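## Task

Place the red foam block inside the tote near the door so that no part of it sticks out past the tote's rim. The robot must not tip over or be left leaning, or the task fails. The block must stay where it is without the robot holding it.

## Robot and tools

ROBOT. TidyBot++: a wheeled base 0.54 m long, 0.50 m wide and 0.38 m tall carrying a single seven-joint arm with a two-finger gripper. The shoulder sits 0.12 m ahead of the base centre at 0.68 m height. Two cameras: base_camera and wrist_camera, the second aiming where the hand points. Loose objects may occasionally get nudged by something other than the robot.

FRAMES. Base frame: origin on the floor below the base centre, x ahead, y to the left, z up. hand_pose is reported in this frame and marks the spot between the finger pads; its z axis runs out along the fingers and the fingers close along its y axis. Odometry frame = the base frame where the scene began. base_odometry counts wheel rotation only, so slipping looks like travel; heading is positive to the left, -3.142 to 3.142. base_tilt is in degrees, forward and right positive. These readings carry a fixed bias of roughly 1 degree plus noise, and drift a few cm and several degrees over many moves.

execute_actions. Argument actions: a list holding one action or nothing (empty list only returns state and images). Argument cameras: list of base_camera, wrist_camera or all; omitted, null or ["all"] gives every camera, [] gives none; the pictures line lists image order. An action may contain:
- base: exactly one relative command from the current position. translate_m = straight drive, metres, forward positive, -2 to 2. strafe_m = sideways slide, metres, left positive, -2 to 2. rotate_rad = turn in place, radians, counter-clockwise from above positive, -6.3 to 6.3. These are offsets, not poses.
- joints: a single object keyed by joint name with absolute target angles in radians (gripper as a 0-1 fraction). joint_1_rad: any angle, swings whole arm about vertical, positive clockwise from above (opposite to rotate_rad). joint_2_rad shoulder -2.249 to 2.249. joint_3_rad any angle, upper-arm roll. joint_4_rad elbow -2.579 to 2.579. joint_5_rad any angle, forearm roll. joint_6_rad wrist -2.099 to 2.099. joint_7_rad any angle, hand roll; with hand down, positive is counter-clockwise from above and 1.57 makes the fingers open left/right. gripper_pos 0 (open, gap about 85 mm) to 1 (closed, squeezing about 96-120 N per finger); gap is roughly 85 x (1 - gripper_pos) mm. Any-angle joints take the short way, so rotate more than half a turn in steps. Done tolerances: ±0.039 for joints 1-4, ±0.056 for 5-7, ±0.03 gripper.
- speeds: optional caps for that action: translate_m and strafe_m 0.05 to 0.5 m/s, rotate_rad 0.1 to 1.57 rad/s (defaults are the maxima). A base move needing over 8.667 s is rejected; no action may exceed 15 s.
Motions in one action start together. Omitted joints or base may keep pursuing older targets. Unknown keys or out-of-range numbers reject the whole call with no motion.

ARM GEOMETRY. Upper arm 0.42 m, forearm 0.31 m, hand 0.31 m. With joint_1_rad 0, joint_3_rad 3.14, joint_5_rad 0 (about the start), the arm moves in the base's x-z plane. Angles from vertical, forward positive: upper = j2; forearm = j2 - j4; hand = j2 - j4 - j6. Hand point forward of shoulder = sum of length x sin(angle); above shoulder = sum of length x cos(angle). Arm starts folded with hand down, reaching up to 0.08 m beyond the base front, elbow up to 1.15 m high. A downward hand reaches at most about 0.94 m height, only near the base. Closed fingertips reach about 20 mm beyond the hand point.

OTHER TOOLS. wait: seconds 0 to 10; no new command, returns state and images. zoom_image: camera (base_camera or wrist_camera) and region [x0, y0, x1, y1] in pixels of that camera's latest full image, origin top-left, at most 504 x 504. finished_scene: scene (integer 1 to 2) ends that scene for good after the last command is held; its result reports success and gives the next task. Sending a reply with no tool call ends everything remaining.

RESULT LINES. base_status and joint_status describe how each motion of the last accepted action ended: done, off_target (resting away from target, maybe still pushing), contact_stop or time_out (target dropped, holding position), not_followed (self-collision check withheld arm targets; line "joint command not followed" plus "cause:"; the withheld targets may be retried on later actions). A blocked base can report done while short of its goal. on_its_own lists motion you did not command. motor_effort gives percent of maximum per motor, peak in brackets, with bias and noise. Motor temperatures list one value per arm joint. ARM HIT means a hard impact with the base or the arm itself. After a stop is reported, later motion calls in the same reply are skipped.

ACCURACY. Friction leaves joints slightly off target while still showing done; resending the same target does nothing. Correct by sending last command + (desired - measured) per joint. The hand often lands 1-2 cm off, and hand_pose itself may be 1-2 cm wrong, so trust camera images and keep fingers clear of the floor. A held object makes the arm sag; never command a loaded joint to its measured angle, since it may sink more.

AVOID. Driving while the arm is snagged above about 0.8 m can topple the robot; sideways force on a raised hand can lift wheels; retract the arm or back away to end a tilt. Exceeding joint torque limits (joints 1-4: 104.5 N m, warning 56.7; joints 5-7: 51.3, warning 29.4; load weight counts) freezes the arm and gripper for 10 s and skips the rest of the call, while the base keeps going. Holding loads heats motors, even between calls; MOTOR HOT appears from 60 °C, and at 75 °C an OVER-TEMPERATURE FAULT lets the arm sink and marks keys limit_stop_at_motor_heat (resend targets). Do not drop, slam or shove objects hard, and make sure each block rests fully inside the tote, released, before ending the scene.

Each tool is called as a command line: name --argument value for each argument, lists and objects as JSON in quotes; but a table of rows of numbers goes row by row, as --pt "numbers of a row", without its own name.

## Session

execute_actions --actions '[]'

Scene clock: 0.00 s.
Motor temperatures (°C, as the motors report them): [30 31 29 30 38 37 44]
base_odometry: x=+0.000 y=+0.000 heading=+0.000 (m, m, rad; odometry frame)
base_tilt: forward=+0.2 right=-0.5 (deg)
base_status: not commanded
joint_positions: joint_1_rad=-0.017 joint_2_rad=-0.352 joint_3_rad=+3.191 joint_4_rad=-2.507 joint_5_rad=-0.002 joint_6_rad=-0.877 joint_7_rad=+1.549 gripper_pos=+0.000
joint_status: not commanded
motor_effort: joint_1_rad=-1 joint_2_rad=+0 joint_3_rad=-1 joint_4_rad=+10 joint_5_rad=+0 joint_6_rad=-1 joint_7_rad=-1 (%)
hand_pose: x=+0.2706 y=-0.0012 z=+0.5941 quat_wxyz=(-0.009, +0.998, -0.027, +0.054) (m; base frame)
pictures: base_camera, wrist_camera
Images, in order (width x height): base_camera 644x364, wrist_camera 644x476.

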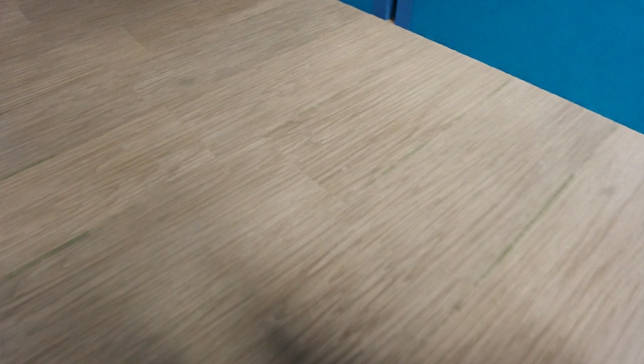

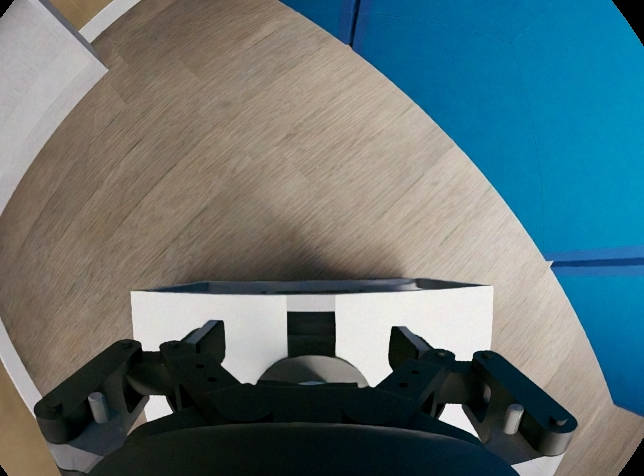

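execute_actions --actions '[{"joints": {"joint_2_rad": -0.6, "joint_4_rad": -2.2, "joint_6_rad": -0.25}}]'

Scene clock: 3.50 s.
Motor temperatures (°C, as the motors report them): [30 31 29 31 38 37 44]
base_odometry: x=+0.000 y=+0.000 heading=+0.000 (m, m, rad; odometry frame)
base_tilt: forward=+0.2 right=-0.4 (deg)
base_status: not commanded
joint_positions: joint_1_rad=-0.017 joint_2_rad=-0.596 joint_3_rad=+3.191 joint_4_rad=-2.201 joint_5_rad=-0.002 joint_6_rad=-0.278 joint_7_rad=+1.549 gripper_pos=+0.000
joint_status: all done
motor_effort: joint_1_rad=+0(0) joint_2_rad=-1(3) joint_3_rad=-1(0) joint_4_rad=+19(19) joint_5_rad=-1(0) joint_6_rad=+9(10) joint_7_rad=-1(1) (%)
hand_pose: x=+0.4937 y=-0.0141 z=+0.9235 quat_wxyz=(-0.011, +0.808, -0.027, +0.588) (m; base frame)
pictures: base_camera, wrist_camera
Images, in order (width x height): base_camera 644x364, wrist_camera 644x476.

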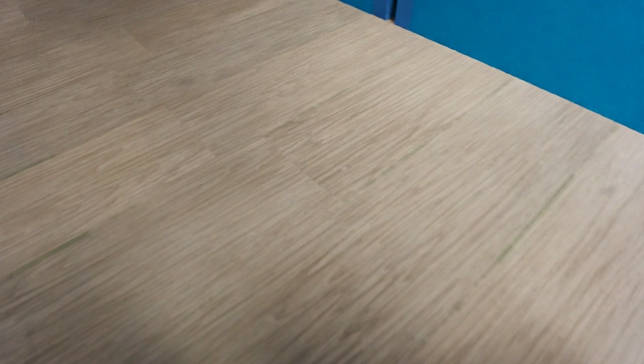

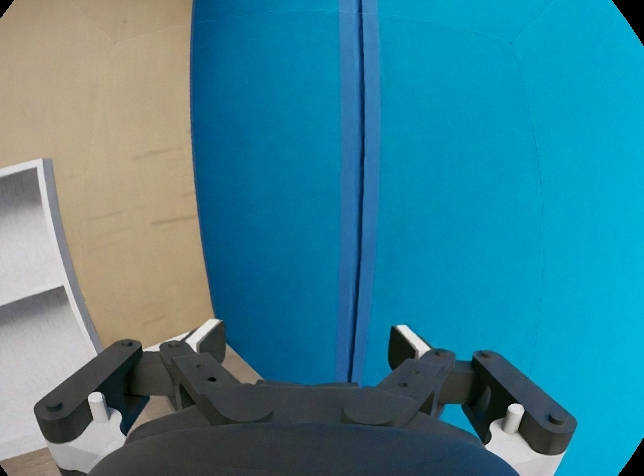

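execute_actions --actions '[{"joints": {"joint_1_rad": -1.4}}]' --cameras '["wrist_camera"]'

Scene clock: 7.00 s.
Motor temperatures (°C, as the motors report them): [30 31 29 31 38 37 44]
base_odometry: x=+0.000 y=+0.000 heading=+0.000 (m, m, rad; odometry frame)
base_tilt: forward=+0.2 right=-0.5 (deg)
base_status: not commanded
joint_positions: joint_1_rad=-1.374 joint_2_rad=-0.596 joint_3_rad=+3.191 joint_4_rad=-2.201 joint_5_rad=-0.002 joint_6_rad=-0.278 joint_7_rad=+1.549 gripper_pos=+0.000
joint_status: all done
motor_effort: joint_1_rad=+1(1) joint_2_rad=-1(1) joint_3_rad=-1(0) joint_4_rad=+19(19) joint_5_rad=+0(0) joint_6_rad=+9(9) joint_7_rad=+0(0) (%)
hand_pose: x=+0.2121 y=+0.3632 z=+0.9235 quat_wxyz=(-0.378, +0.646, +0.486, +0.451) (m; base frame)
pictures: wrist_camera
Images, in order (width x height): wrist_camera 644x476.

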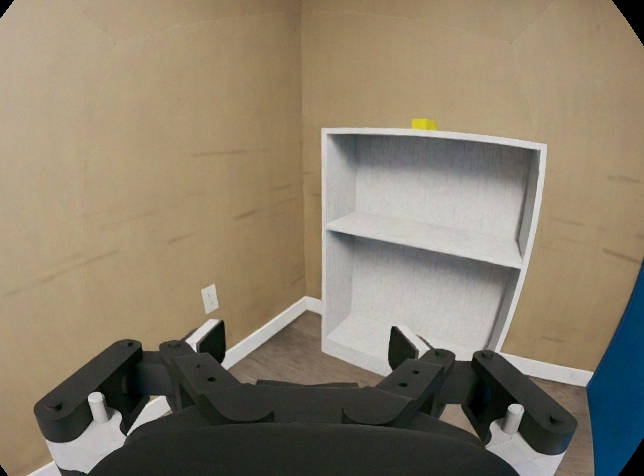

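execute_actions --actions '[{"joints": {"joint_1_rad": -3.3}}]' --cameras '["wrist_camera"]'

Scene clock: 10.73 s.
Motor temperatures (°C, as the motors report them): [30 31 29 31 38 37 44]
base_odometry: x=+0.000 y=+0.000 heading=+0.000 (m, m, rad; odometry frame)
base_tilt: forward=+0.2 right=-0.5 (deg)
base_status: not commanded
joint_positions: joint_1_rad=-3.274 joint_2_rad=-0.596 joint_3_rad=+3.191 joint_4_rad=-2.201 joint_5_rad=-0.002 joint_6_rad=-0.278 joint_7_rad=+1.549 gripper_pos=+0.000
joint_status: all done
motor_effort: joint_1_rad=+0(3) joint_2_rad=-1(0) joint_3_rad=-1(1) joint_4_rad=+19(19) joint_5_rad=+0(0) joint_6_rad=+9(9) joint_7_rad=+0(1) (%)
hand_pose: x=-0.2548 y=-0.0294 z=+0.9235 quat_wxyz=(-0.586, -0.020, +0.809, -0.045) (m; base frame)
pictures: wrist_camera
Images, in order (width x height): wrist_camera 644x476.

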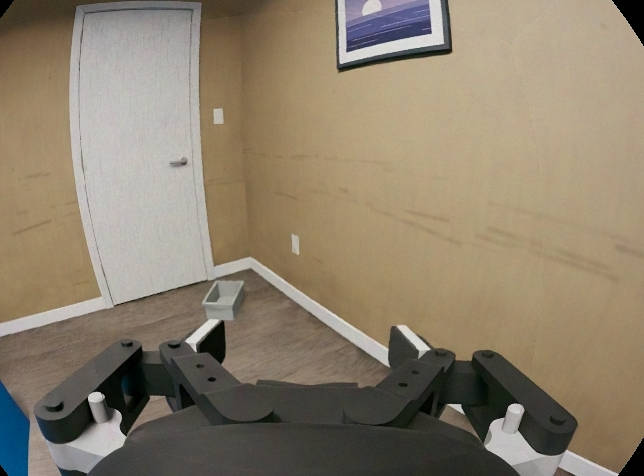

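execute_actions --actions '[{"joints": {"joint_1_rad": -4.4}}]' --cameras '["wrist_camera"]'

Scene clock: 17.67 s.
Motor temperatures (°C, as the motors report them): [30 31 29 31 38 37 44]
base_odometry: x=+0.000 y=+0.000 heading=+0.000 (m, m, rad; odometry frame)
base_tilt: forward=+0.2 right=-0.5 (deg)
base_status: not commanded
joint_positions: joint_1_rad=-4.374 joint_2_rad=-0.596 joint_3_rad=+3.191 joint_4_rad=-2.201 joint_5_rad=-0.002 joint_6_rad=-0.278 joint_7_rad=+1.549 gripper_pos=+0.000
joint_status: all done
motor_effort: joint_1_rad=+0(1) joint_2_rad=-1(0) joint_3_rad=-1(1) joint_4_rad=+19(19) joint_5_rad=+0(1) joint_6_rad=+9(9) joint_7_rad=+0(0) (%)
hand_pose: x=-0.0243 y=-0.3465 z=+0.9235 quat_wxyz=(-0.476, -0.439, +0.679, -0.345) (m; base frame)
pictures: wrist_camera
Images, in order (width x height): wrist_camera 644x476.

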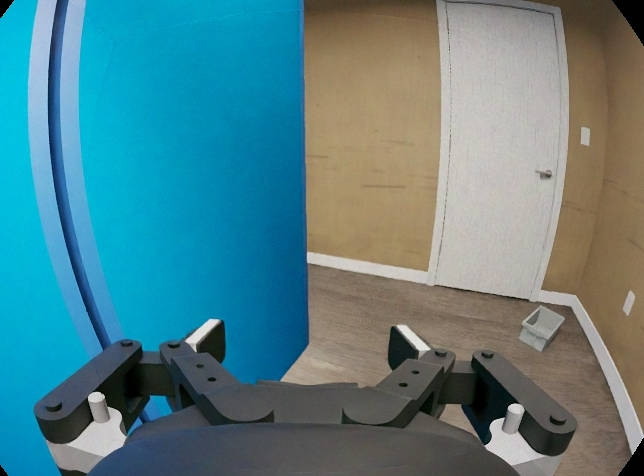

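execute_actions --actions '[{"base": {"rotate_rad": -0.8}, "joints": {"joint_1_rad": -4.75}}]'

Scene clock: 29.90 s.
Motor temperatures (°C, as the motors report them): [30 31 29 31 38 37 44]
base_odometry: x=+0.000 y=+0.000 heading=-0.800 (m, m, rad; odometry frame)
base_tilt: forward=+0.1 right=-0.4 (deg)
base_status: done
joint_positions: joint_1_rad=-4.723 joint_2_rad=-0.596 joint_3_rad=+3.191 joint_4_rad=-2.201 joint_5_rad=-0.002 joint_6_rad=-0.278 joint_7_rad=+1.549 gripper_pos=+0.000
joint_status: all done
motor_effort: joint_1_rad=+0(1) joint_2_rad=-1(2) joint_3_rad=-1(0) joint_4_rad=+19(19) joint_5_rad=+0(0) joint_6_rad=+9(9) joint_7_rad=-1(1) (%)
hand_pose: x=+0.1024 y=-0.3746 z=+0.9235 quat_wxyz=(-0.409, -0.550, +0.593, -0.422) (m; base frame)
pictures: base_camera, wrist_camera
Images, in order (width x height): base_camera 644x364, wrist_camera 644x476.

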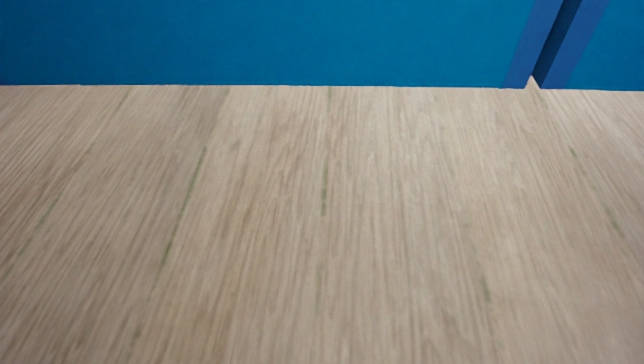

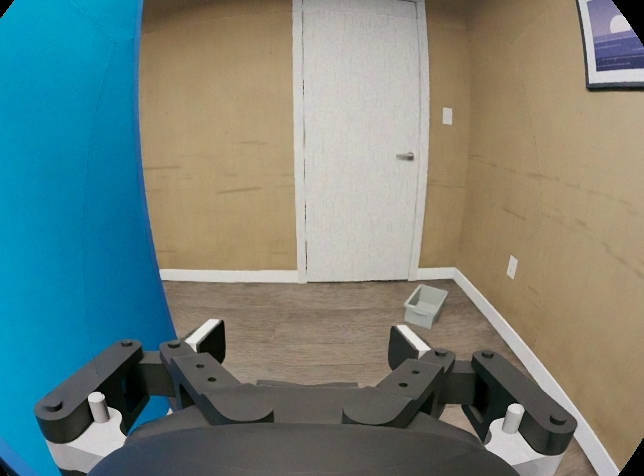

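execute_actions --actions '[{"base": {"strafe_m": -1.8}, "joints": {"joint_1_rad": -0.3}}]'

Scene clock: 38.53 s.
Motor temperatures (°C, as the motors report them): [30 31 29 31 38 37 44]
base_odometry: x=-1.293 y=-1.253 heading=-0.800 (m, m, rad; odometry frame)
base_tilt: forward=+0.2 right=-0.4 (deg)
base_status: done
joint_positions: joint_1_rad=-6.558 joint_2_rad=-0.598 joint_3_rad=+3.191 joint_4_rad=-2.201 joint_5_rad=-0.002 joint_6_rad=-0.278 joint_7_rad=+1.549 gripper_pos=+0.000
joint_status: all done
motor_effort: joint_1_rad=+0(1) joint_2_rad=+0(3) joint_3_rad=-1(2) joint_4_rad=+19(19) joint_5_rad=+0(0) joint_6_rad=+9(9) joint_7_rad=+0(0) (%)
hand_pose: x=+0.4843 y=+0.0817 z=+0.9245 quat_wxyz=(+0.087, -0.804, -0.077, -0.583) (m; base frame)
pictures: base_camera, wrist_camera
Images, in order (width x height): base_camera 644x364, wrist_camera 644x476.

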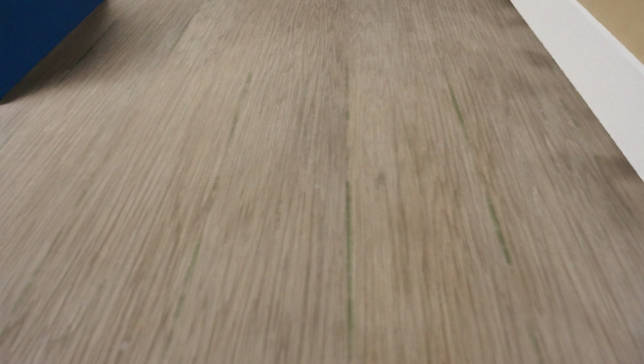

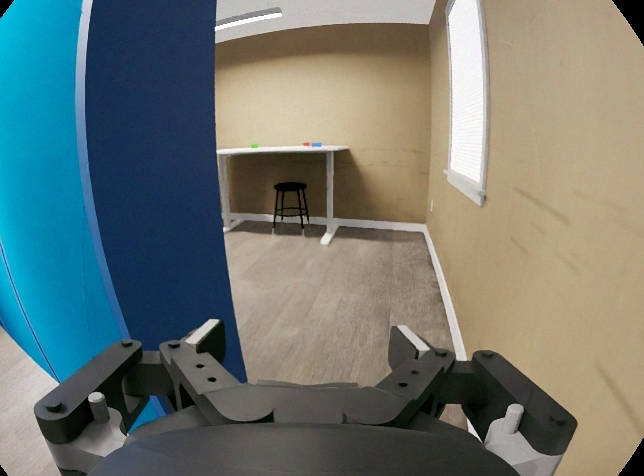

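zoom_image --camera "wrist_camera" --region '[210, 110, 370, 250]'

Region (210, 110, 370, 250) of wrist_camera's 644x476 image, scaled by 3.150; it fills the top 441 rows of this view, and the rest is white.

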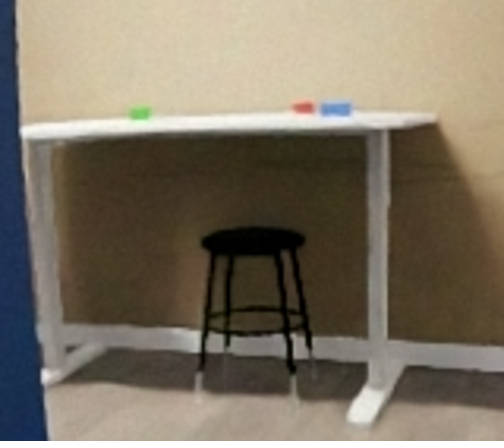

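execute_actions --actions '[{"base": {"translate_m": 2.0}, "joints": {"joint_1_rad": -0.5, "joint_2_rad": -0.3, "joint_4_rad": -1.3, "joint_6_rad": -1.0}}]'

Scene clock: 47.83 s.
Motor temperatures (°C, as the motors report them): [30 31 29 31 38 37 44]
base_odometry: x=+0.100 y=-2.689 heading=-0.801 (m, m, rad; odometry frame)
base_tilt: forward=+0.2 right=-0.5 (deg)
base_status: done
joint_positions: joint_1_rad=-6.756 joint_2_rad=-0.301 joint_3_rad=+3.191 joint_4_rad=-1.308 joint_5_rad=-0.002 joint_6_rad=-0.962 joint_7_rad=+1.549 gripper_pos=+0.000
joint_status: all done
motor_effort: joint_1_rad=+0(1) joint_2_rad=-8(10) joint_3_rad=-1(2) joint_4_rad=+17(21) joint_5_rad=+0(0) joint_6_rad=+9(10) joint_7_rad=-1(0) (%)
hand_pose: x=+0.5112 y=+0.1725 z=+1.1314 quat_wxyz=(+0.130, -0.817, -0.163, -0.538) (m; base frame)
pictures: base_camera, wrist_camera
Images, in order (width x height): base_camera 644x364, wrist_camera 644x476.

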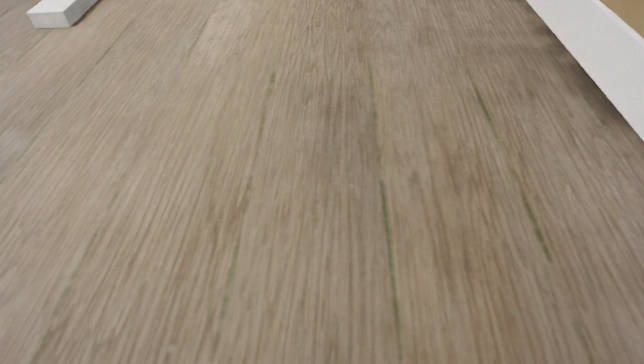

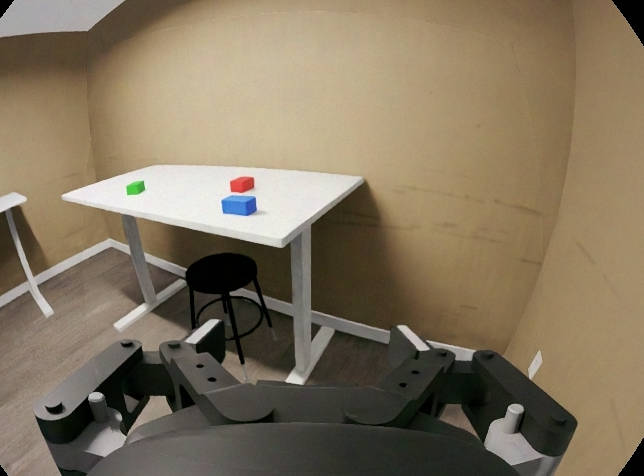

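execute_actions --actions '[{"base": {"strafe_m": 0.95}, "joints": {"joint_1_rad": 0.0, "joint_2_rad": 0.1, "joint_3_rad": 3.12, "joint_4_rad": -0.8, "joint_6_rad": -1.25}}]'

Scene clock: 58.50 s.
Motor temperatures (°C, as the motors report them): [30 31 29 31 38 37 44]
base_odometry: x=+0.782 y=-2.028 heading=-0.801 (m, m, rad; odometry frame)
base_tilt: forward=+0.2 right=-0.4 (deg)
base_status: done
joint_positions: joint_1_rad=-6.307 joint_2_rad=+0.100 joint_3_rad=+3.133 joint_4_rad=-0.812 joint_5_rad=-0.002 joint_6_rad=-1.210 joint_7_rad=+1.549 gripper_pos=+0.000
joint_status: all done
motor_effort: joint_1_rad=+0(2) joint_2_rad=-21(24) joint_3_rad=-1(3) joint_4_rad=+16(17) joint_5_rad=+0(1) joint_6_rad=+8(9) joint_7_rad=+0(1) (%)
hand_pose: x=+0.6743 y=+0.0193 z=+1.1300 quat_wxyz=(+0.014, -0.873, -0.004, -0.488) (m; base frame)
pictures: base_camera, wrist_camera
Images, in order (width x height): base_camera 644x364, wrist_camera 644x476.

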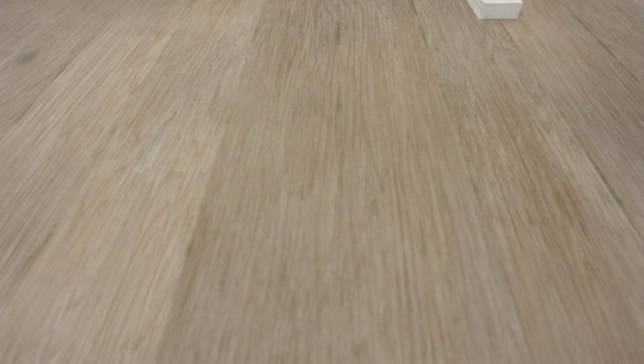

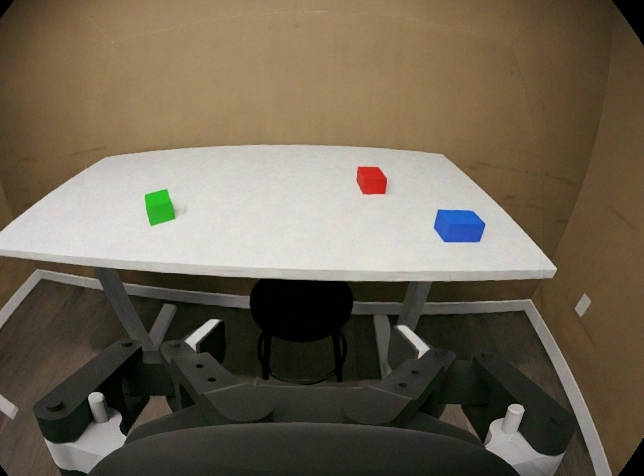

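zoom_image --camera "wrist_camera" --region '[320, 130, 500, 260]'

Region (320, 130, 500, 260) of wrist_camera's 644x476 image, scaled by 2.800.

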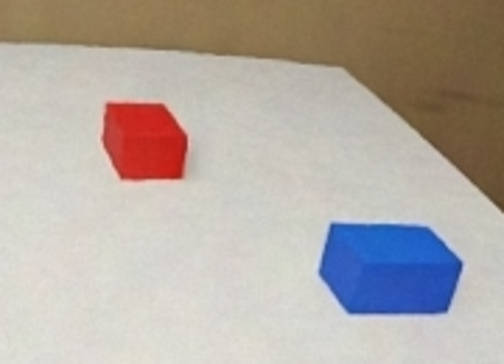

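execute_actions --actions '[{"base": {"translate_m": 0.35}}]'

Scene clock: 66.37 s.
Motor temperatures (°C, as the motors report them): [30 32 29 31 38 37 44]
base_odometry: x=+1.026 y=-2.279 heading=-0.800 (m, m, rad; odometry frame)
base_tilt: forward=+0.2 right=-0.5 (deg)
base_status: done
joint_positions: joint_1_rad=-6.307 joint_2_rad=+0.107 joint_3_rad=+3.133 joint_4_rad=-0.807 joint_5_rad=-0.002 joint_6_rad=-1.213 joint_7_rad=+1.549 gripper_pos=+0.000
joint_status: not commanded
motor_effort: joint_1_rad=+0(1) joint_2_rad=-21(25) joint_3_rad=-1(1) joint_4_rad=+15(17) joint_5_rad=-1(0) joint_6_rad=+8(9) joint_7_rad=+0(0) (%)
hand_pose: x=+0.6768 y=+0.0192 z=+1.1277 quat_wxyz=(+0.014, -0.874, -0.004, -0.486) (m; base frame)
pictures: base_camera, wrist_camera
Images, in order (width x height): base_camera 644x364, wrist_camera 644x476.

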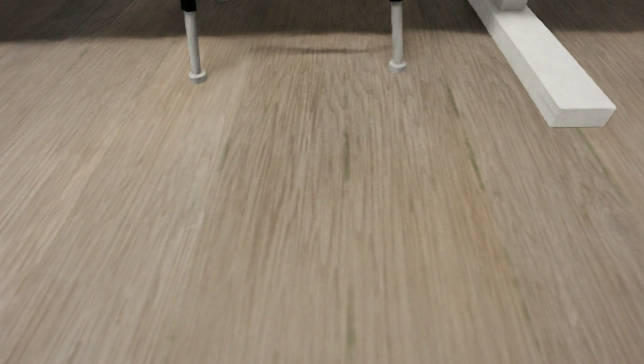

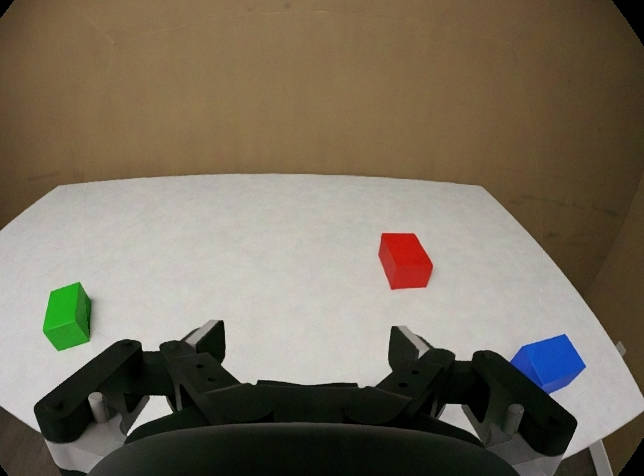

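zoom_image --camera "wrist_camera" --region '[340, 200, 480, 320]'

Region (340, 200, 480, 320) of wrist_camera's 644x476 image, scaled by 3.600; it fills the top 432 rows of this view, and the rest is white.

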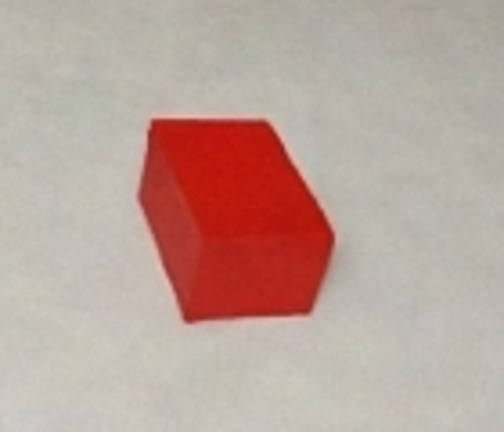

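execute_actions --actions '[{"base": {"strafe_m": -0.133}, "joints": {"joint_2_rad": 0.29, "joint_4_rad": -0.74}}]'

execute_actions --actions '[{"base": {"translate_m": 0.13}}]'

Scene clock: 78.93 s.
Motor temperatures (°C, as the motors report them): [30 32 29 31 38 37 44]
base_odometry: x=+0.931 y=-2.372 heading=-0.800 (m, m, rad; odometry frame)
base_tilt: forward=+0.2 right=-0.4 (deg)
base_status: done
joint_positions: joint_1_rad=-6.296 joint_2_rad=+0.296 joint_3_rad=+3.132 joint_4_rad=-0.748 joint_5_rad=-0.002 joint_6_rad=-1.213 joint_7_rad=+1.549 gripper_pos=+0.000
joint_status: all done
motor_effort: joint_1_rad=+0(2) joint_2_rad=-29(33) joint_3_rad=-1(3) joint_4_rad=+16(20) joint_5_rad=+0(1) joint_6_rad=+7(8) joint_7_rad=-1(1) (%)
hand_pose: x=+0.7540 y=+0.0150 z=+1.0449 quat_wxyz=(+0.012, -0.904, +0.001, -0.428) (m; base frame)
pictures: base_camera, wrist_camera
Images, in order (width x height): base_camera 644x364, wrist_camera 644x476.

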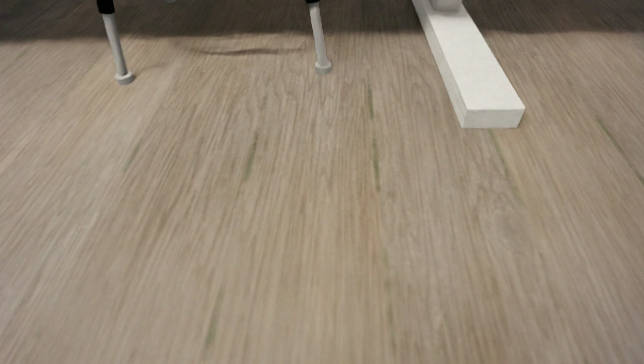

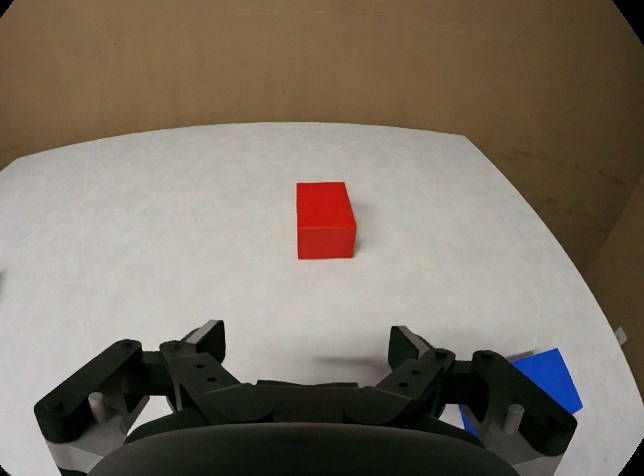

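Scene clock: 80.33 s.
Motor temperatures (°C, as the motors report them): [30 32 29 31 38 37 44]
base_odometry: x=+1.021 y=-2.465 heading=-0.800 (m, m, rad; odometry frame)
base_tilt: forward=+0.2 right=-0.4 (deg)
base_status: done
joint_positions: joint_1_rad=-6.296 joint_2_rad=+0.298 joint_3_rad=+3.132 joint_4_rad=-0.747 joint_5_rad=-0.002 joint_6_rad=-1.214 joint_7_rad=+1.549 gripper_pos=+0.000
joint_status: not commanded
motor_effort: joint_1_rad=+0(0) joint_2_rad=-28(32) joint_3_rad=-1(2) joint_4_rad=+16(17) joint_5_rad=+0(0) joint_6_rad=+7(8) joint_7_rad=+0(1) (%)
hand_pose: x=+0.7544 y=+0.0150 z=+1.0443 quat_wxyz=(+0.012, -0.904, +0.001, -0.427) (m; base frame)
pictures: base_camera, wrist_camera
Images, in order (width x height): base_camera 644x364, wrist_camera 644x476.

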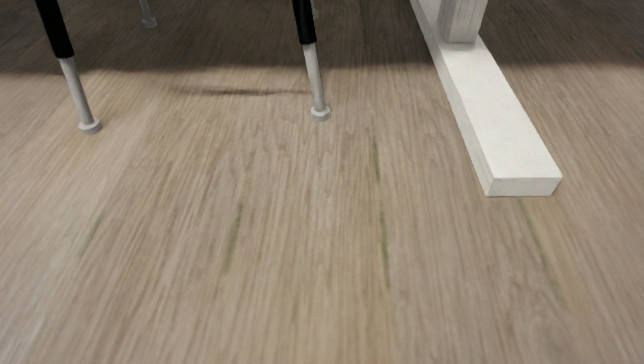

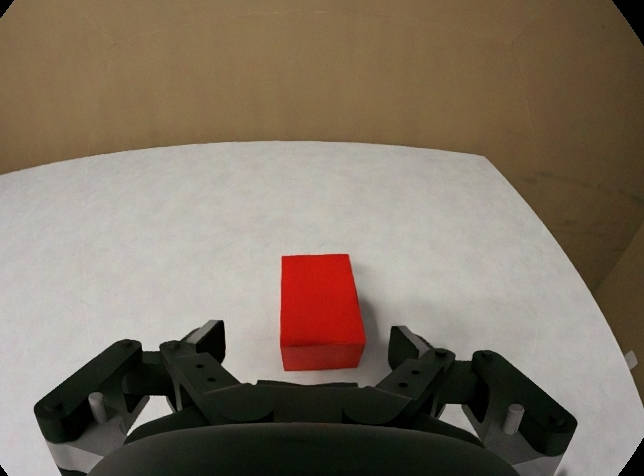

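execute_actions --actions '[{"base": {"strafe_m": -0.01}, "joints": {"joint_2_rad": 0.39, "joint_6_rad": -1.04}}]' --cameras '["wrist_camera"]'

Scene clock: 87.97 s.
Motor temperatures (°C, as the motors report them): [30 32 29 31 38 37 44]
base_odometry: x=+1.014 y=-2.472 heading=-0.800 (m, m, rad; odometry frame)
base_tilt: forward=+0.2 right=-0.5 (deg)
base_status: done
joint_positions: joint_1_rad=-6.294 joint_2_rad=+0.393 joint_3_rad=+3.131 joint_4_rad=-0.746 joint_5_rad=-0.002 joint_6_rad=-1.071 joint_7_rad=+1.549 gripper_pos=+0.000
joint_status: all done
motor_effort: joint_1_rad=+0(3) joint_2_rad=-32(35) joint_3_rad=-1(1) joint_4_rad=+17(18) joint_5_rad=+1(1) joint_6_rad=+7(8) joint_7_rad=+0(0) (%)
hand_pose: x=+0.8153 y=+0.0148 z=+1.0164 quat_wxyz=(+0.012, -0.893, +0.002, -0.449) (m; base frame)
pictures: wrist_camera
Images, in order (width x height): wrist_camera 644x476.

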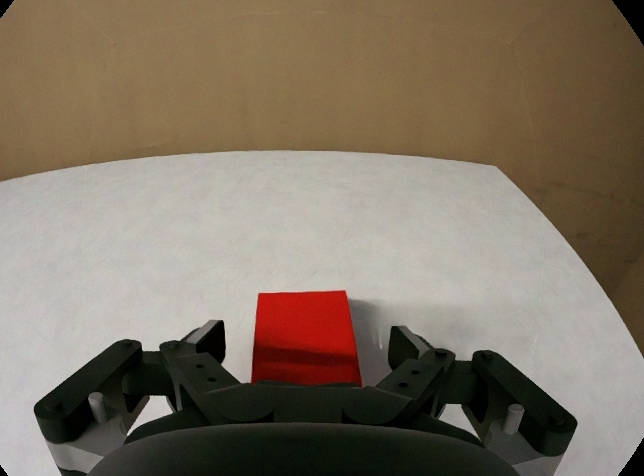

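execute_actions --actions '[{"joints": {"joint_2_rad": 0.44}}]' --cameras '["wrist_camera"]'

Scene clock: 91.63 s.
Motor temperatures (°C, as the motors report them): [30 32 29 31 38 37 44]
base_odometry: x=+1.014 y=-2.472 heading=-0.800 (m, m, rad; odometry frame)
base_tilt: forward=+0.2 right=-0.4 (deg)
base_status: not commanded
joint_positions: joint_1_rad=-6.294 joint_2_rad=+0.436 joint_3_rad=+3.131 joint_4_rad=-0.744 joint_5_rad=-0.002 joint_6_rad=-1.071 joint_7_rad=+1.549 gripper_pos=+0.000
joint_status: all done
motor_effort: joint_1_rad=+0(0) joint_2_rad=-35(37) joint_3_rad=-2(1) joint_4_rad=+17(17) joint_5_rad=+0(0) joint_6_rad=+8(8) joint_7_rad=+0(1) (%)
hand_pose: x=+0.8291 y=+0.0149 z=+0.9870 quat_wxyz=(+0.012, -0.903, +0.002, -0.430) (m; base frame)
pictures: wrist_camera
Images, in order (width x height): wrist_camera 644x476.

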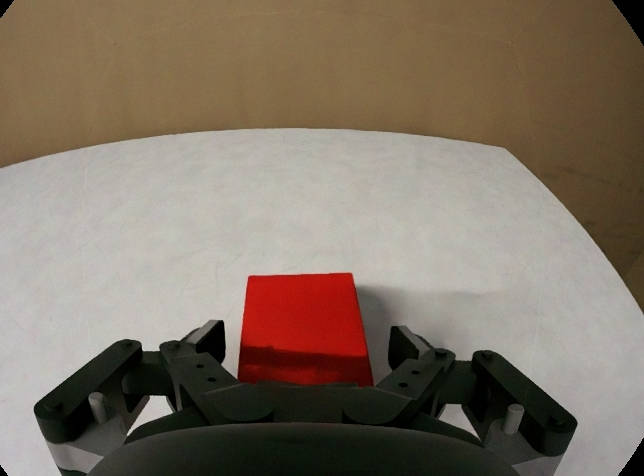

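execute_actions --actions '[{"joints": {"joint_2_rad": 0.458}}]' --cameras '["wrist_camera"]'

Scene clock: 94.43 s.
Motor temperatures (°C, as the motors report them): [30 32 29 31 38 37 44]
base_odometry: x=+1.014 y=-2.472 heading=-0.800 (m, m, rad; odometry frame)
base_tilt: forward=+0.2 right=-0.5 (deg)
base_status: not commanded
joint_positions: joint_1_rad=-6.294 joint_2_rad=+0.448 joint_3_rad=+3.131 joint_4_rad=-0.744 joint_5_rad=-0.002 joint_6_rad=-1.071 joint_7_rad=+1.549 gripper_pos=+0.000
joint_status: all done
motor_effort: joint_1_rad=+0(0) joint_2_rad=-34(36) joint_3_rad=-1(2) joint_4_rad=+17(18) joint_5_rad=+0(0) joint_6_rad=+7(7) joint_7_rad=-1(0) (%)
hand_pose: x=+0.8325 y=+0.0150 z=+0.9788 quat_wxyz=(+0.012, -0.905, +0.002, -0.425) (m; base frame)
pictures: wrist_camera
Images, in order (width x height): wrist_camera 644x476.

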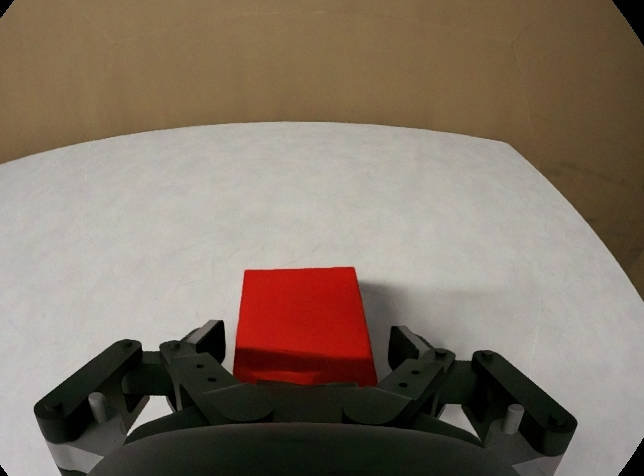

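execute_actions --actions '[{"joints": {"gripper_pos": 1.0}}]' --cameras '["wrist_camera"]'

Scene clock: 96.10 s.
Motor temperatures (°C, as the motors report them): [30 32 29 31 38 37 44]
base_odometry: x=+1.014 y=-2.472 heading=-0.800 (m, m, rad; odometry frame)
base_tilt: forward=+0.2 right=-0.4 (deg)
base_status: not commanded
joint_positions: joint_1_rad=-6.294 joint_2_rad=+0.450 joint_3_rad=+3.131 joint_4_rad=-0.740 joint_5_rad=-0.002 joint_6_rad=-1.070 joint_7_rad=+1.549 gripper_pos=+0.376
joint_status: gripper_pos off_target (ended at +0.376, target +1.000)
motor_effort: joint_1_rad=+0(1) joint_2_rad=-33(35) joint_3_rad=-1(1) joint_4_rad=+15(17) joint_5_rad=+0(1) joint_6_rad=+7(8) joint_7_rad=+0(0) (%)
hand_pose: x=+0.8337 y=+0.0150 z=+0.9800 quat_wxyz=(+0.012, -0.904, +0.002, -0.427) (m; base frame)
pictures: wrist_camera
Images, in order (width x height): wrist_camera 644x476.

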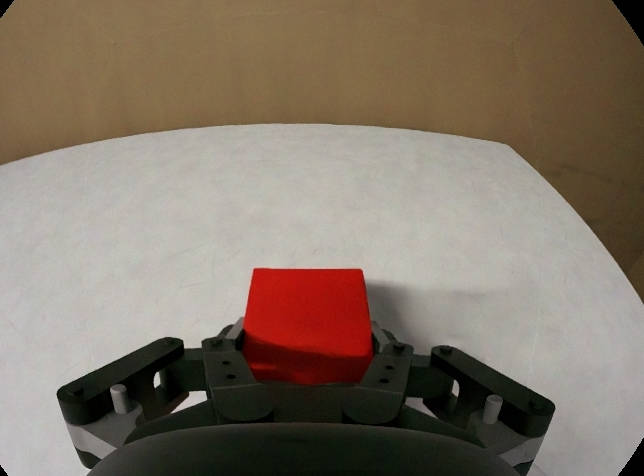

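execute_actions --actions '[{"base": {"translate_m": -0.5}, "joints": {"joint_2_rad": -0.3}}]'

Scene clock: 108.43 s.
Motor temperatures (°C, as the motors report them): [30 32 29 31 38 37 44]
base_odometry: x=+0.666 y=-2.113 heading=-0.799 (m, m, rad; odometry frame)
base_tilt: forward=+0.2 right=-0.4 (deg)
base_status: done
joint_positions: joint_1_rad=-6.294 joint_2_rad=-0.309 joint_3_rad=+3.131 joint_4_rad=-0.732 joint_5_rad=-0.002 joint_6_rad=-1.068 joint_7_rad=+1.549 gripper_pos=+0.376
joint_status: all done
motor_effort: joint_1_rad=+0(1) joint_2_rad=+0(40) joint_3_rad=+0(2) joint_4_rad=+11(20) joint_5_rad=-1(2) joint_6_rad=+10(10) joint_7_rad=-1(1) (%)
hand_pose: x=+0.4302 y=+0.0106 z=+1.3942 quat_wxyz=(+0.016, -0.678, -0.001, -0.735) (m; base frame)
pictures: base_camera, wrist_camera
Images, in order (width x height): base_camera 644x364, wrist_camera 644x476.

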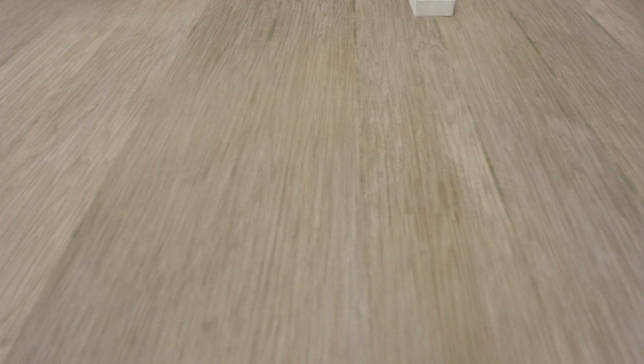

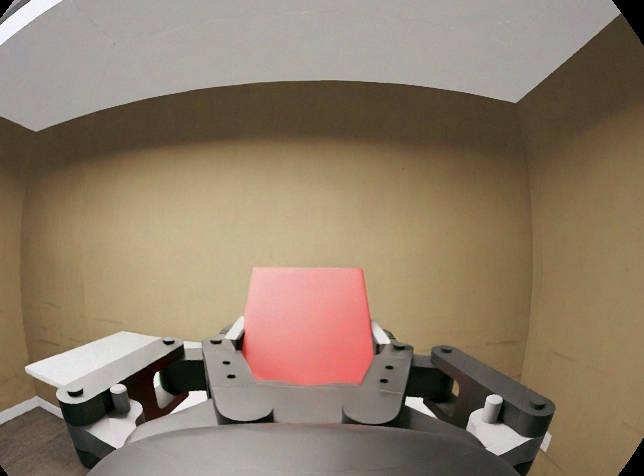

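execute_actions --actions '[{"base": {"strafe_m": -0.73}, "joints": {"joint_1_rad": -3.1, "joint_4_rad": -1.3, "joint_6_rad": -1.3}}]'

Scene clock: 113.37 s.
Motor temperatures (°C, as the motors report them): [30 32 29 31 38 37 44]
base_odometry: x=+0.142 y=-2.622 heading=-0.800 (m, m, rad; odometry frame)
base_tilt: forward=+0.1 right=-0.4 (deg)
base_status: done
joint_positions: joint_1_rad=-9.357 joint_2_rad=-0.306 joint_3_rad=+3.130 joint_4_rad=-1.290 joint_5_rad=-0.002 joint_6_rad=-1.261 joint_7_rad=+1.549 gripper_pos=+0.376
joint_status: all done
motor_effort: joint_1_rad=+0(1) joint_2_rad=-7(8) joint_3_rad=+0(2) joint_4_rad=+17(16) joint_5_rad=+0(0) joint_6_rad=+8(9) joint_7_rad=-1(1) (%)
hand_pose: x=-0.2585 y=+0.0181 z=+1.0624 quat_wxyz=(+0.433, -0.035, -0.901, -0.008) (m; base frame)
pictures: base_camera, wrist_camera
Images, in order (width x height): base_camera 644x364, wrist_camera 644x476.

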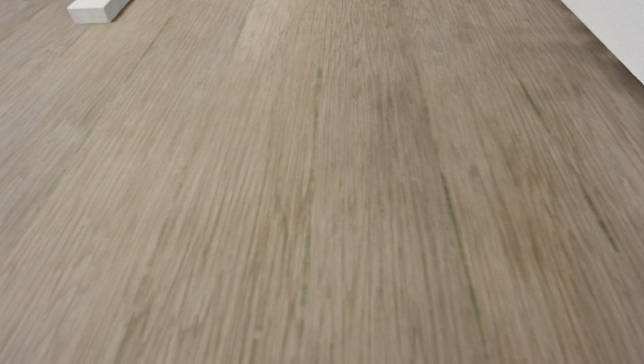

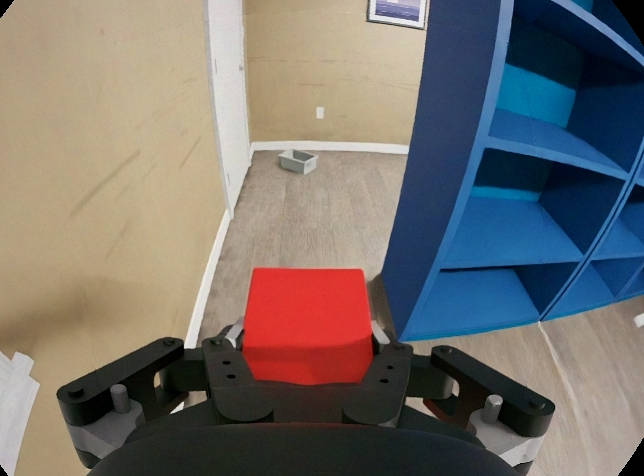

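execute_actions --actions '[{"base": {"translate_m": -1.95}, "joints": {"joint_1_rad": -3.16, "joint_2_rad": 0.7, "joint_4_rad": -1.5, "joint_6_rad": -0.78}}]'

Scene clock: 121.63 s.
Motor temperatures (°C, as the motors report them): [30 32 29 31 38 37 44]
base_odometry: x=-1.218 y=-1.224 heading=-0.799 (m, m, rad; odometry frame)
base_tilt: forward=+0.1 right=-0.4 (deg)
base_status: done
joint_positions: joint_1_rad=-9.415 joint_2_rad=+0.697 joint_3_rad=+3.130 joint_4_rad=-1.492 joint_5_rad=-0.002 joint_6_rad=-0.815 joint_7_rad=+1.549 gripper_pos=+0.376
joint_status: all done
motor_effort: joint_1_rad=+0(1) joint_2_rad=-38(39) joint_3_rad=-2(0) joint_4_rad=+12(17) joint_5_rad=-1(0) joint_6_rad=+1(8) joint_7_rad=-1(1) (%)
hand_pose: x=-0.4499 y=-0.0024 z=+0.5141 quat_wxyz=(+0.069, -0.012, -0.998, +0.005) (m; base frame)
pictures: base_camera, wrist_camera
Images, in order (width x height): base_camera 644x364, wrist_camera 644x476.

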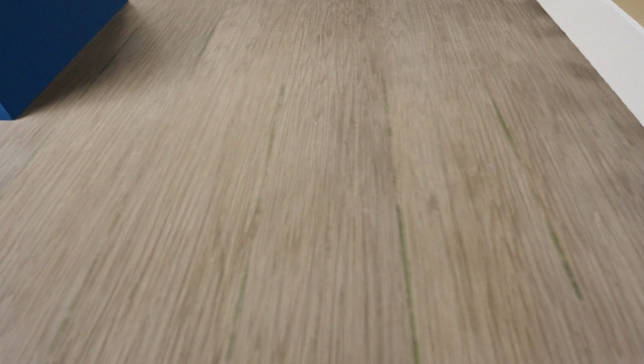

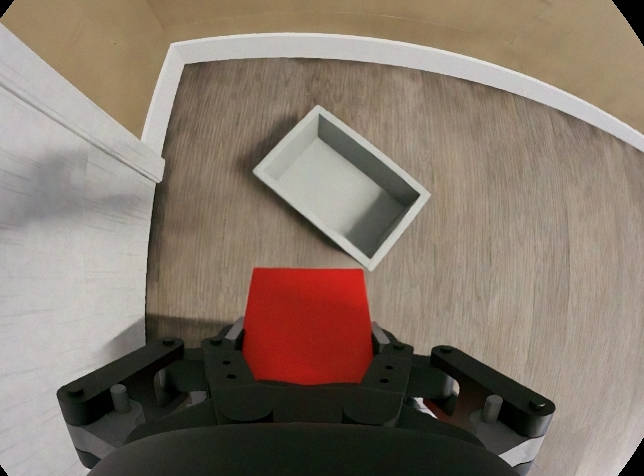

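zoom_image --camera "wrist_camera" --region '[240, 90, 440, 280]'

Region (240, 90, 440, 280) of wrist_camera's 644x476 image, scaled by 2.520; it fills the top 479 rows of this view, and the rest is white.

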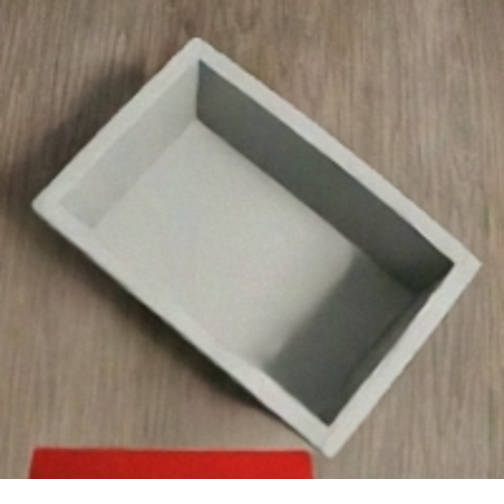

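execute_actions --actions '[{"base": {"translate_m": -0.15}, "joints": {"joint_2_rad": 1.3, "joint_4_rad": -1.425, "joint_5_rad": -1.825, "joint_6_rad": 0.335, "joint_7_rad": 2.71}}]' --cameras '["wrist_camera"]'

Scene clock: 147.30 s.
Motor temperatures (°C, as the motors report them): [30 33 29 31 38 37 44]
base_odometry: x=-1.323 y=-1.117 heading=-0.799 (m, m, rad; odometry frame)
base_tilt: forward=+0.1 right=-0.5 (deg)
base_status: done
joint_positions: joint_1_rad=-9.421 joint_2_rad=+1.305 joint_3_rad=+3.130 joint_4_rad=-1.432 joint_5_rad=-1.797 joint_6_rad=+0.302 joint_7_rad=+2.673 gripper_pos=+0.376
joint_status: all done
motor_effort: joint_1_rad=+0(2) joint_2_rad=-44(48) joint_3_rad=-1(3) joint_4_rad=+7(14) joint_5_rad=+1(1) joint_6_rad=+2(3) joint_7_rad=-1(1) (%)
hand_pose: x=-0.5088 y=+0.0845 z=+0.2213 quat_wxyz=(+0.203, -0.361, -0.907, -0.074) (m; base frame)
pictures: wrist_camera
Images, in order (width x height): wrist_camera 644x476.

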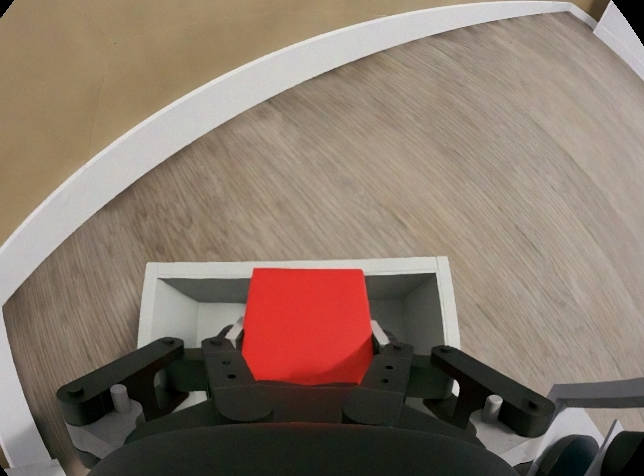

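execute_actions --actions '[{"joints": {"joint_2_rad": 1.655, "joint_4_rad": -1.08}}]' --cameras '["wrist_camera"]'

Scene clock: 152.97 s.
Motor temperatures (°C, as the motors report them): [30 33 29 31 38 37 44]
base_odometry: x=-1.323 y=-1.117 heading=-0.799 (m, m, rad; odometry frame)
base_tilt: forward=+0.1 right=-0.5 (deg)
base_status: not commanded
joint_positions: joint_1_rad=-9.421 joint_2_rad=+1.660 joint_3_rad=+3.130 joint_4_rad=-1.090 joint_5_rad=-1.797 joint_6_rad=+0.302 joint_7_rad=+2.673 gripper_pos=+0.376
joint_status: all done
motor_effort: joint_1_rad=+0(0) joint_2_rad=-45(48) joint_3_rad=+0(0) joint_4_rad=+7(9) joint_5_rad=+1(1) joint_6_rad=+1(1) joint_7_rad=+0(0) (%)
hand_pose: x=-0.5145 y=+0.0852 z=+0.0705 quat_wxyz=(+0.197, -0.362, -0.908, -0.076) (m; base frame)
pictures: wrist_camera
Images, in order (width x height): wrist_camera 644x476.

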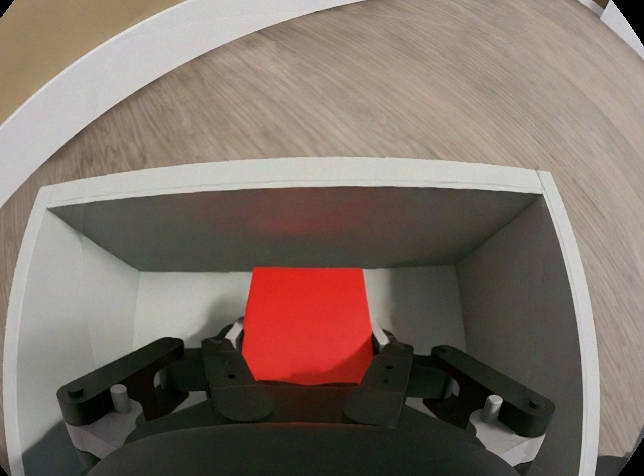

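execute_actions --actions '[{"joints": {"joint_2_rad": 1.705, "joint_4_rad": -1.03}}]' --cameras '["wrist_camera"]'

Scene clock: 156.13 s.
Motor temperatures (°C, as the motors report them): [30 33 29 31 38 37 44]
base_odometry: x=-1.323 y=-1.117 heading=-0.799 (m, m, rad; odometry frame)
base_tilt: forward=+0.1 right=-0.4 (deg)
base_status: not commanded
joint_positions: joint_1_rad=-9.421 joint_2_rad=+1.698 joint_3_rad=+3.130 joint_4_rad=-1.035 joint_5_rad=-1.797 joint_6_rad=+0.302 joint_7_rad=+2.673 gripper_pos=+0.376
joint_status: all done
motor_effort: joint_1_rad=+1(0) joint_2_rad=-45(45) joint_3_rad=+0(0) joint_4_rad=+8(7) joint_5_rad=+1(1) joint_6_rad=+1(2) joint_7_rad=+0(1) (%)
hand_pose: x=-0.5226 y=+0.0854 z=+0.0586 quat_wxyz=(+0.204, -0.363, -0.906, -0.073) (m; base frame)
pictures: wrist_camera
Images, in order (width x height): wrist_camera 644x476.

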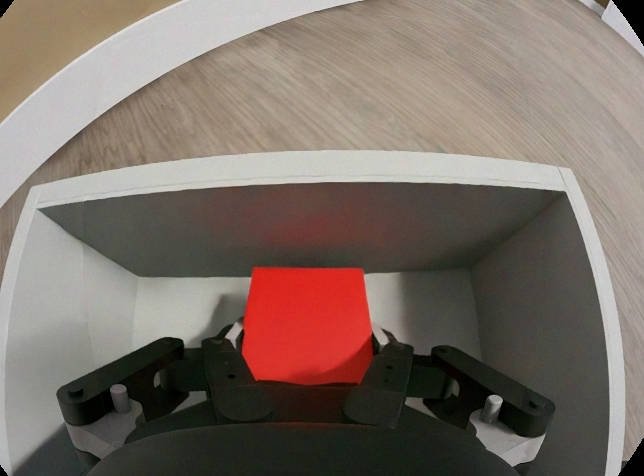

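execute_actions --actions '[{"joints": {"joint_2_rad": 1.728}}]' --cameras '["wrist_camera"]'

Scene clock: 157.73 s.
Motor temperatures (°C, as the motors report them): [30 33 29 31 38 37 44]
base_odometry: x=-1.323 y=-1.117 heading=-0.799 (m, m, rad; odometry frame)
base_tilt: forward=+0.1 right=-0.5 (deg)
base_status: not commanded
joint_positions: joint_1_rad=-9.421 joint_2_rad=+1.720 joint_3_rad=+3.130 joint_4_rad=-1.033 joint_5_rad=-1.797 joint_6_rad=+0.302 joint_7_rad=+2.673 gripper_pos=+0.376
joint_status: all done
motor_effort: joint_1_rad=+0(1) joint_2_rad=-43(46) joint_3_rad=+0(0) joint_4_rad=+6(7) joint_5_rad=+0(1) joint_6_rad=+1(2) joint_7_rad=+0(0) (%)
hand_pose: x=-0.5095 y=+0.0853 z=+0.0448 quat_wxyz=(+0.195, -0.362, -0.908, -0.077) (m; base frame)
pictures: wrist_camera
Images, in order (width x height): wrist_camera 644x476.

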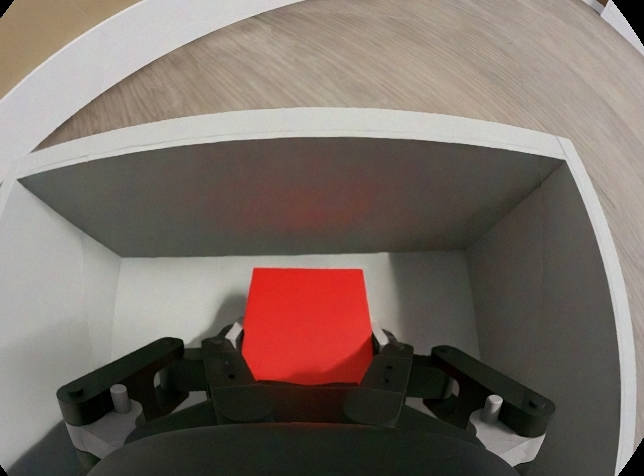

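execute_actions --actions '[{"joints": {"gripper_pos": 0.1}}]' --cameras '["wrist_camera"]'

Scene clock: 159.30 s.
Motor temperatures (°C, as the motors report them): [30 33 29 31 38 37 44]
base_odometry: x=-1.323 y=-1.117 heading=-0.799 (m, m, rad; odometry frame)
base_tilt: forward=+0.2 right=-0.4 (deg)
base_status: not commanded
joint_positions: joint_1_rad=-9.421 joint_2_rad=+1.720 joint_3_rad=+3.130 joint_4_rad=-1.033 joint_5_rad=-1.797 joint_6_rad=+0.302 joint_7_rad=+2.673 gripper_pos=+0.100
joint_status: all done
motor_effort: joint_1_rad=+0(0) joint_2_rad=-43(45) joint_3_rad=+0(0) joint_4_rad=+7(7) joint_5_rad=+0(1) joint_6_rad=+1(2) joint_7_rad=-1(1) (%)
hand_pose: x=-0.5096 y=+0.0853 z=+0.0448 quat_wxyz=(+0.195, -0.362, -0.908, -0.077) (m; base frame)
pictures: wrist_camera
Images, in order (width x height): wrist_camera 644x476.

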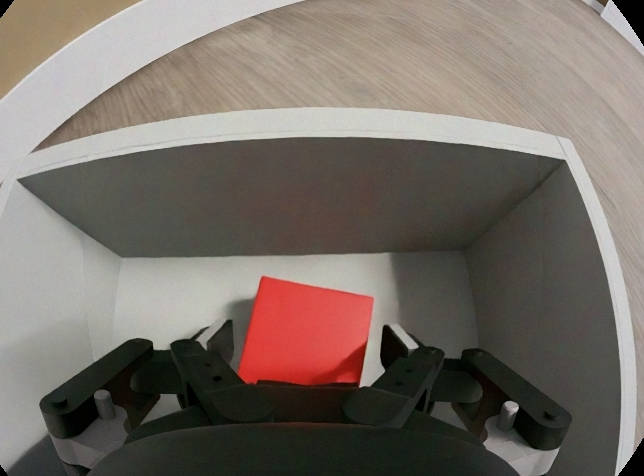

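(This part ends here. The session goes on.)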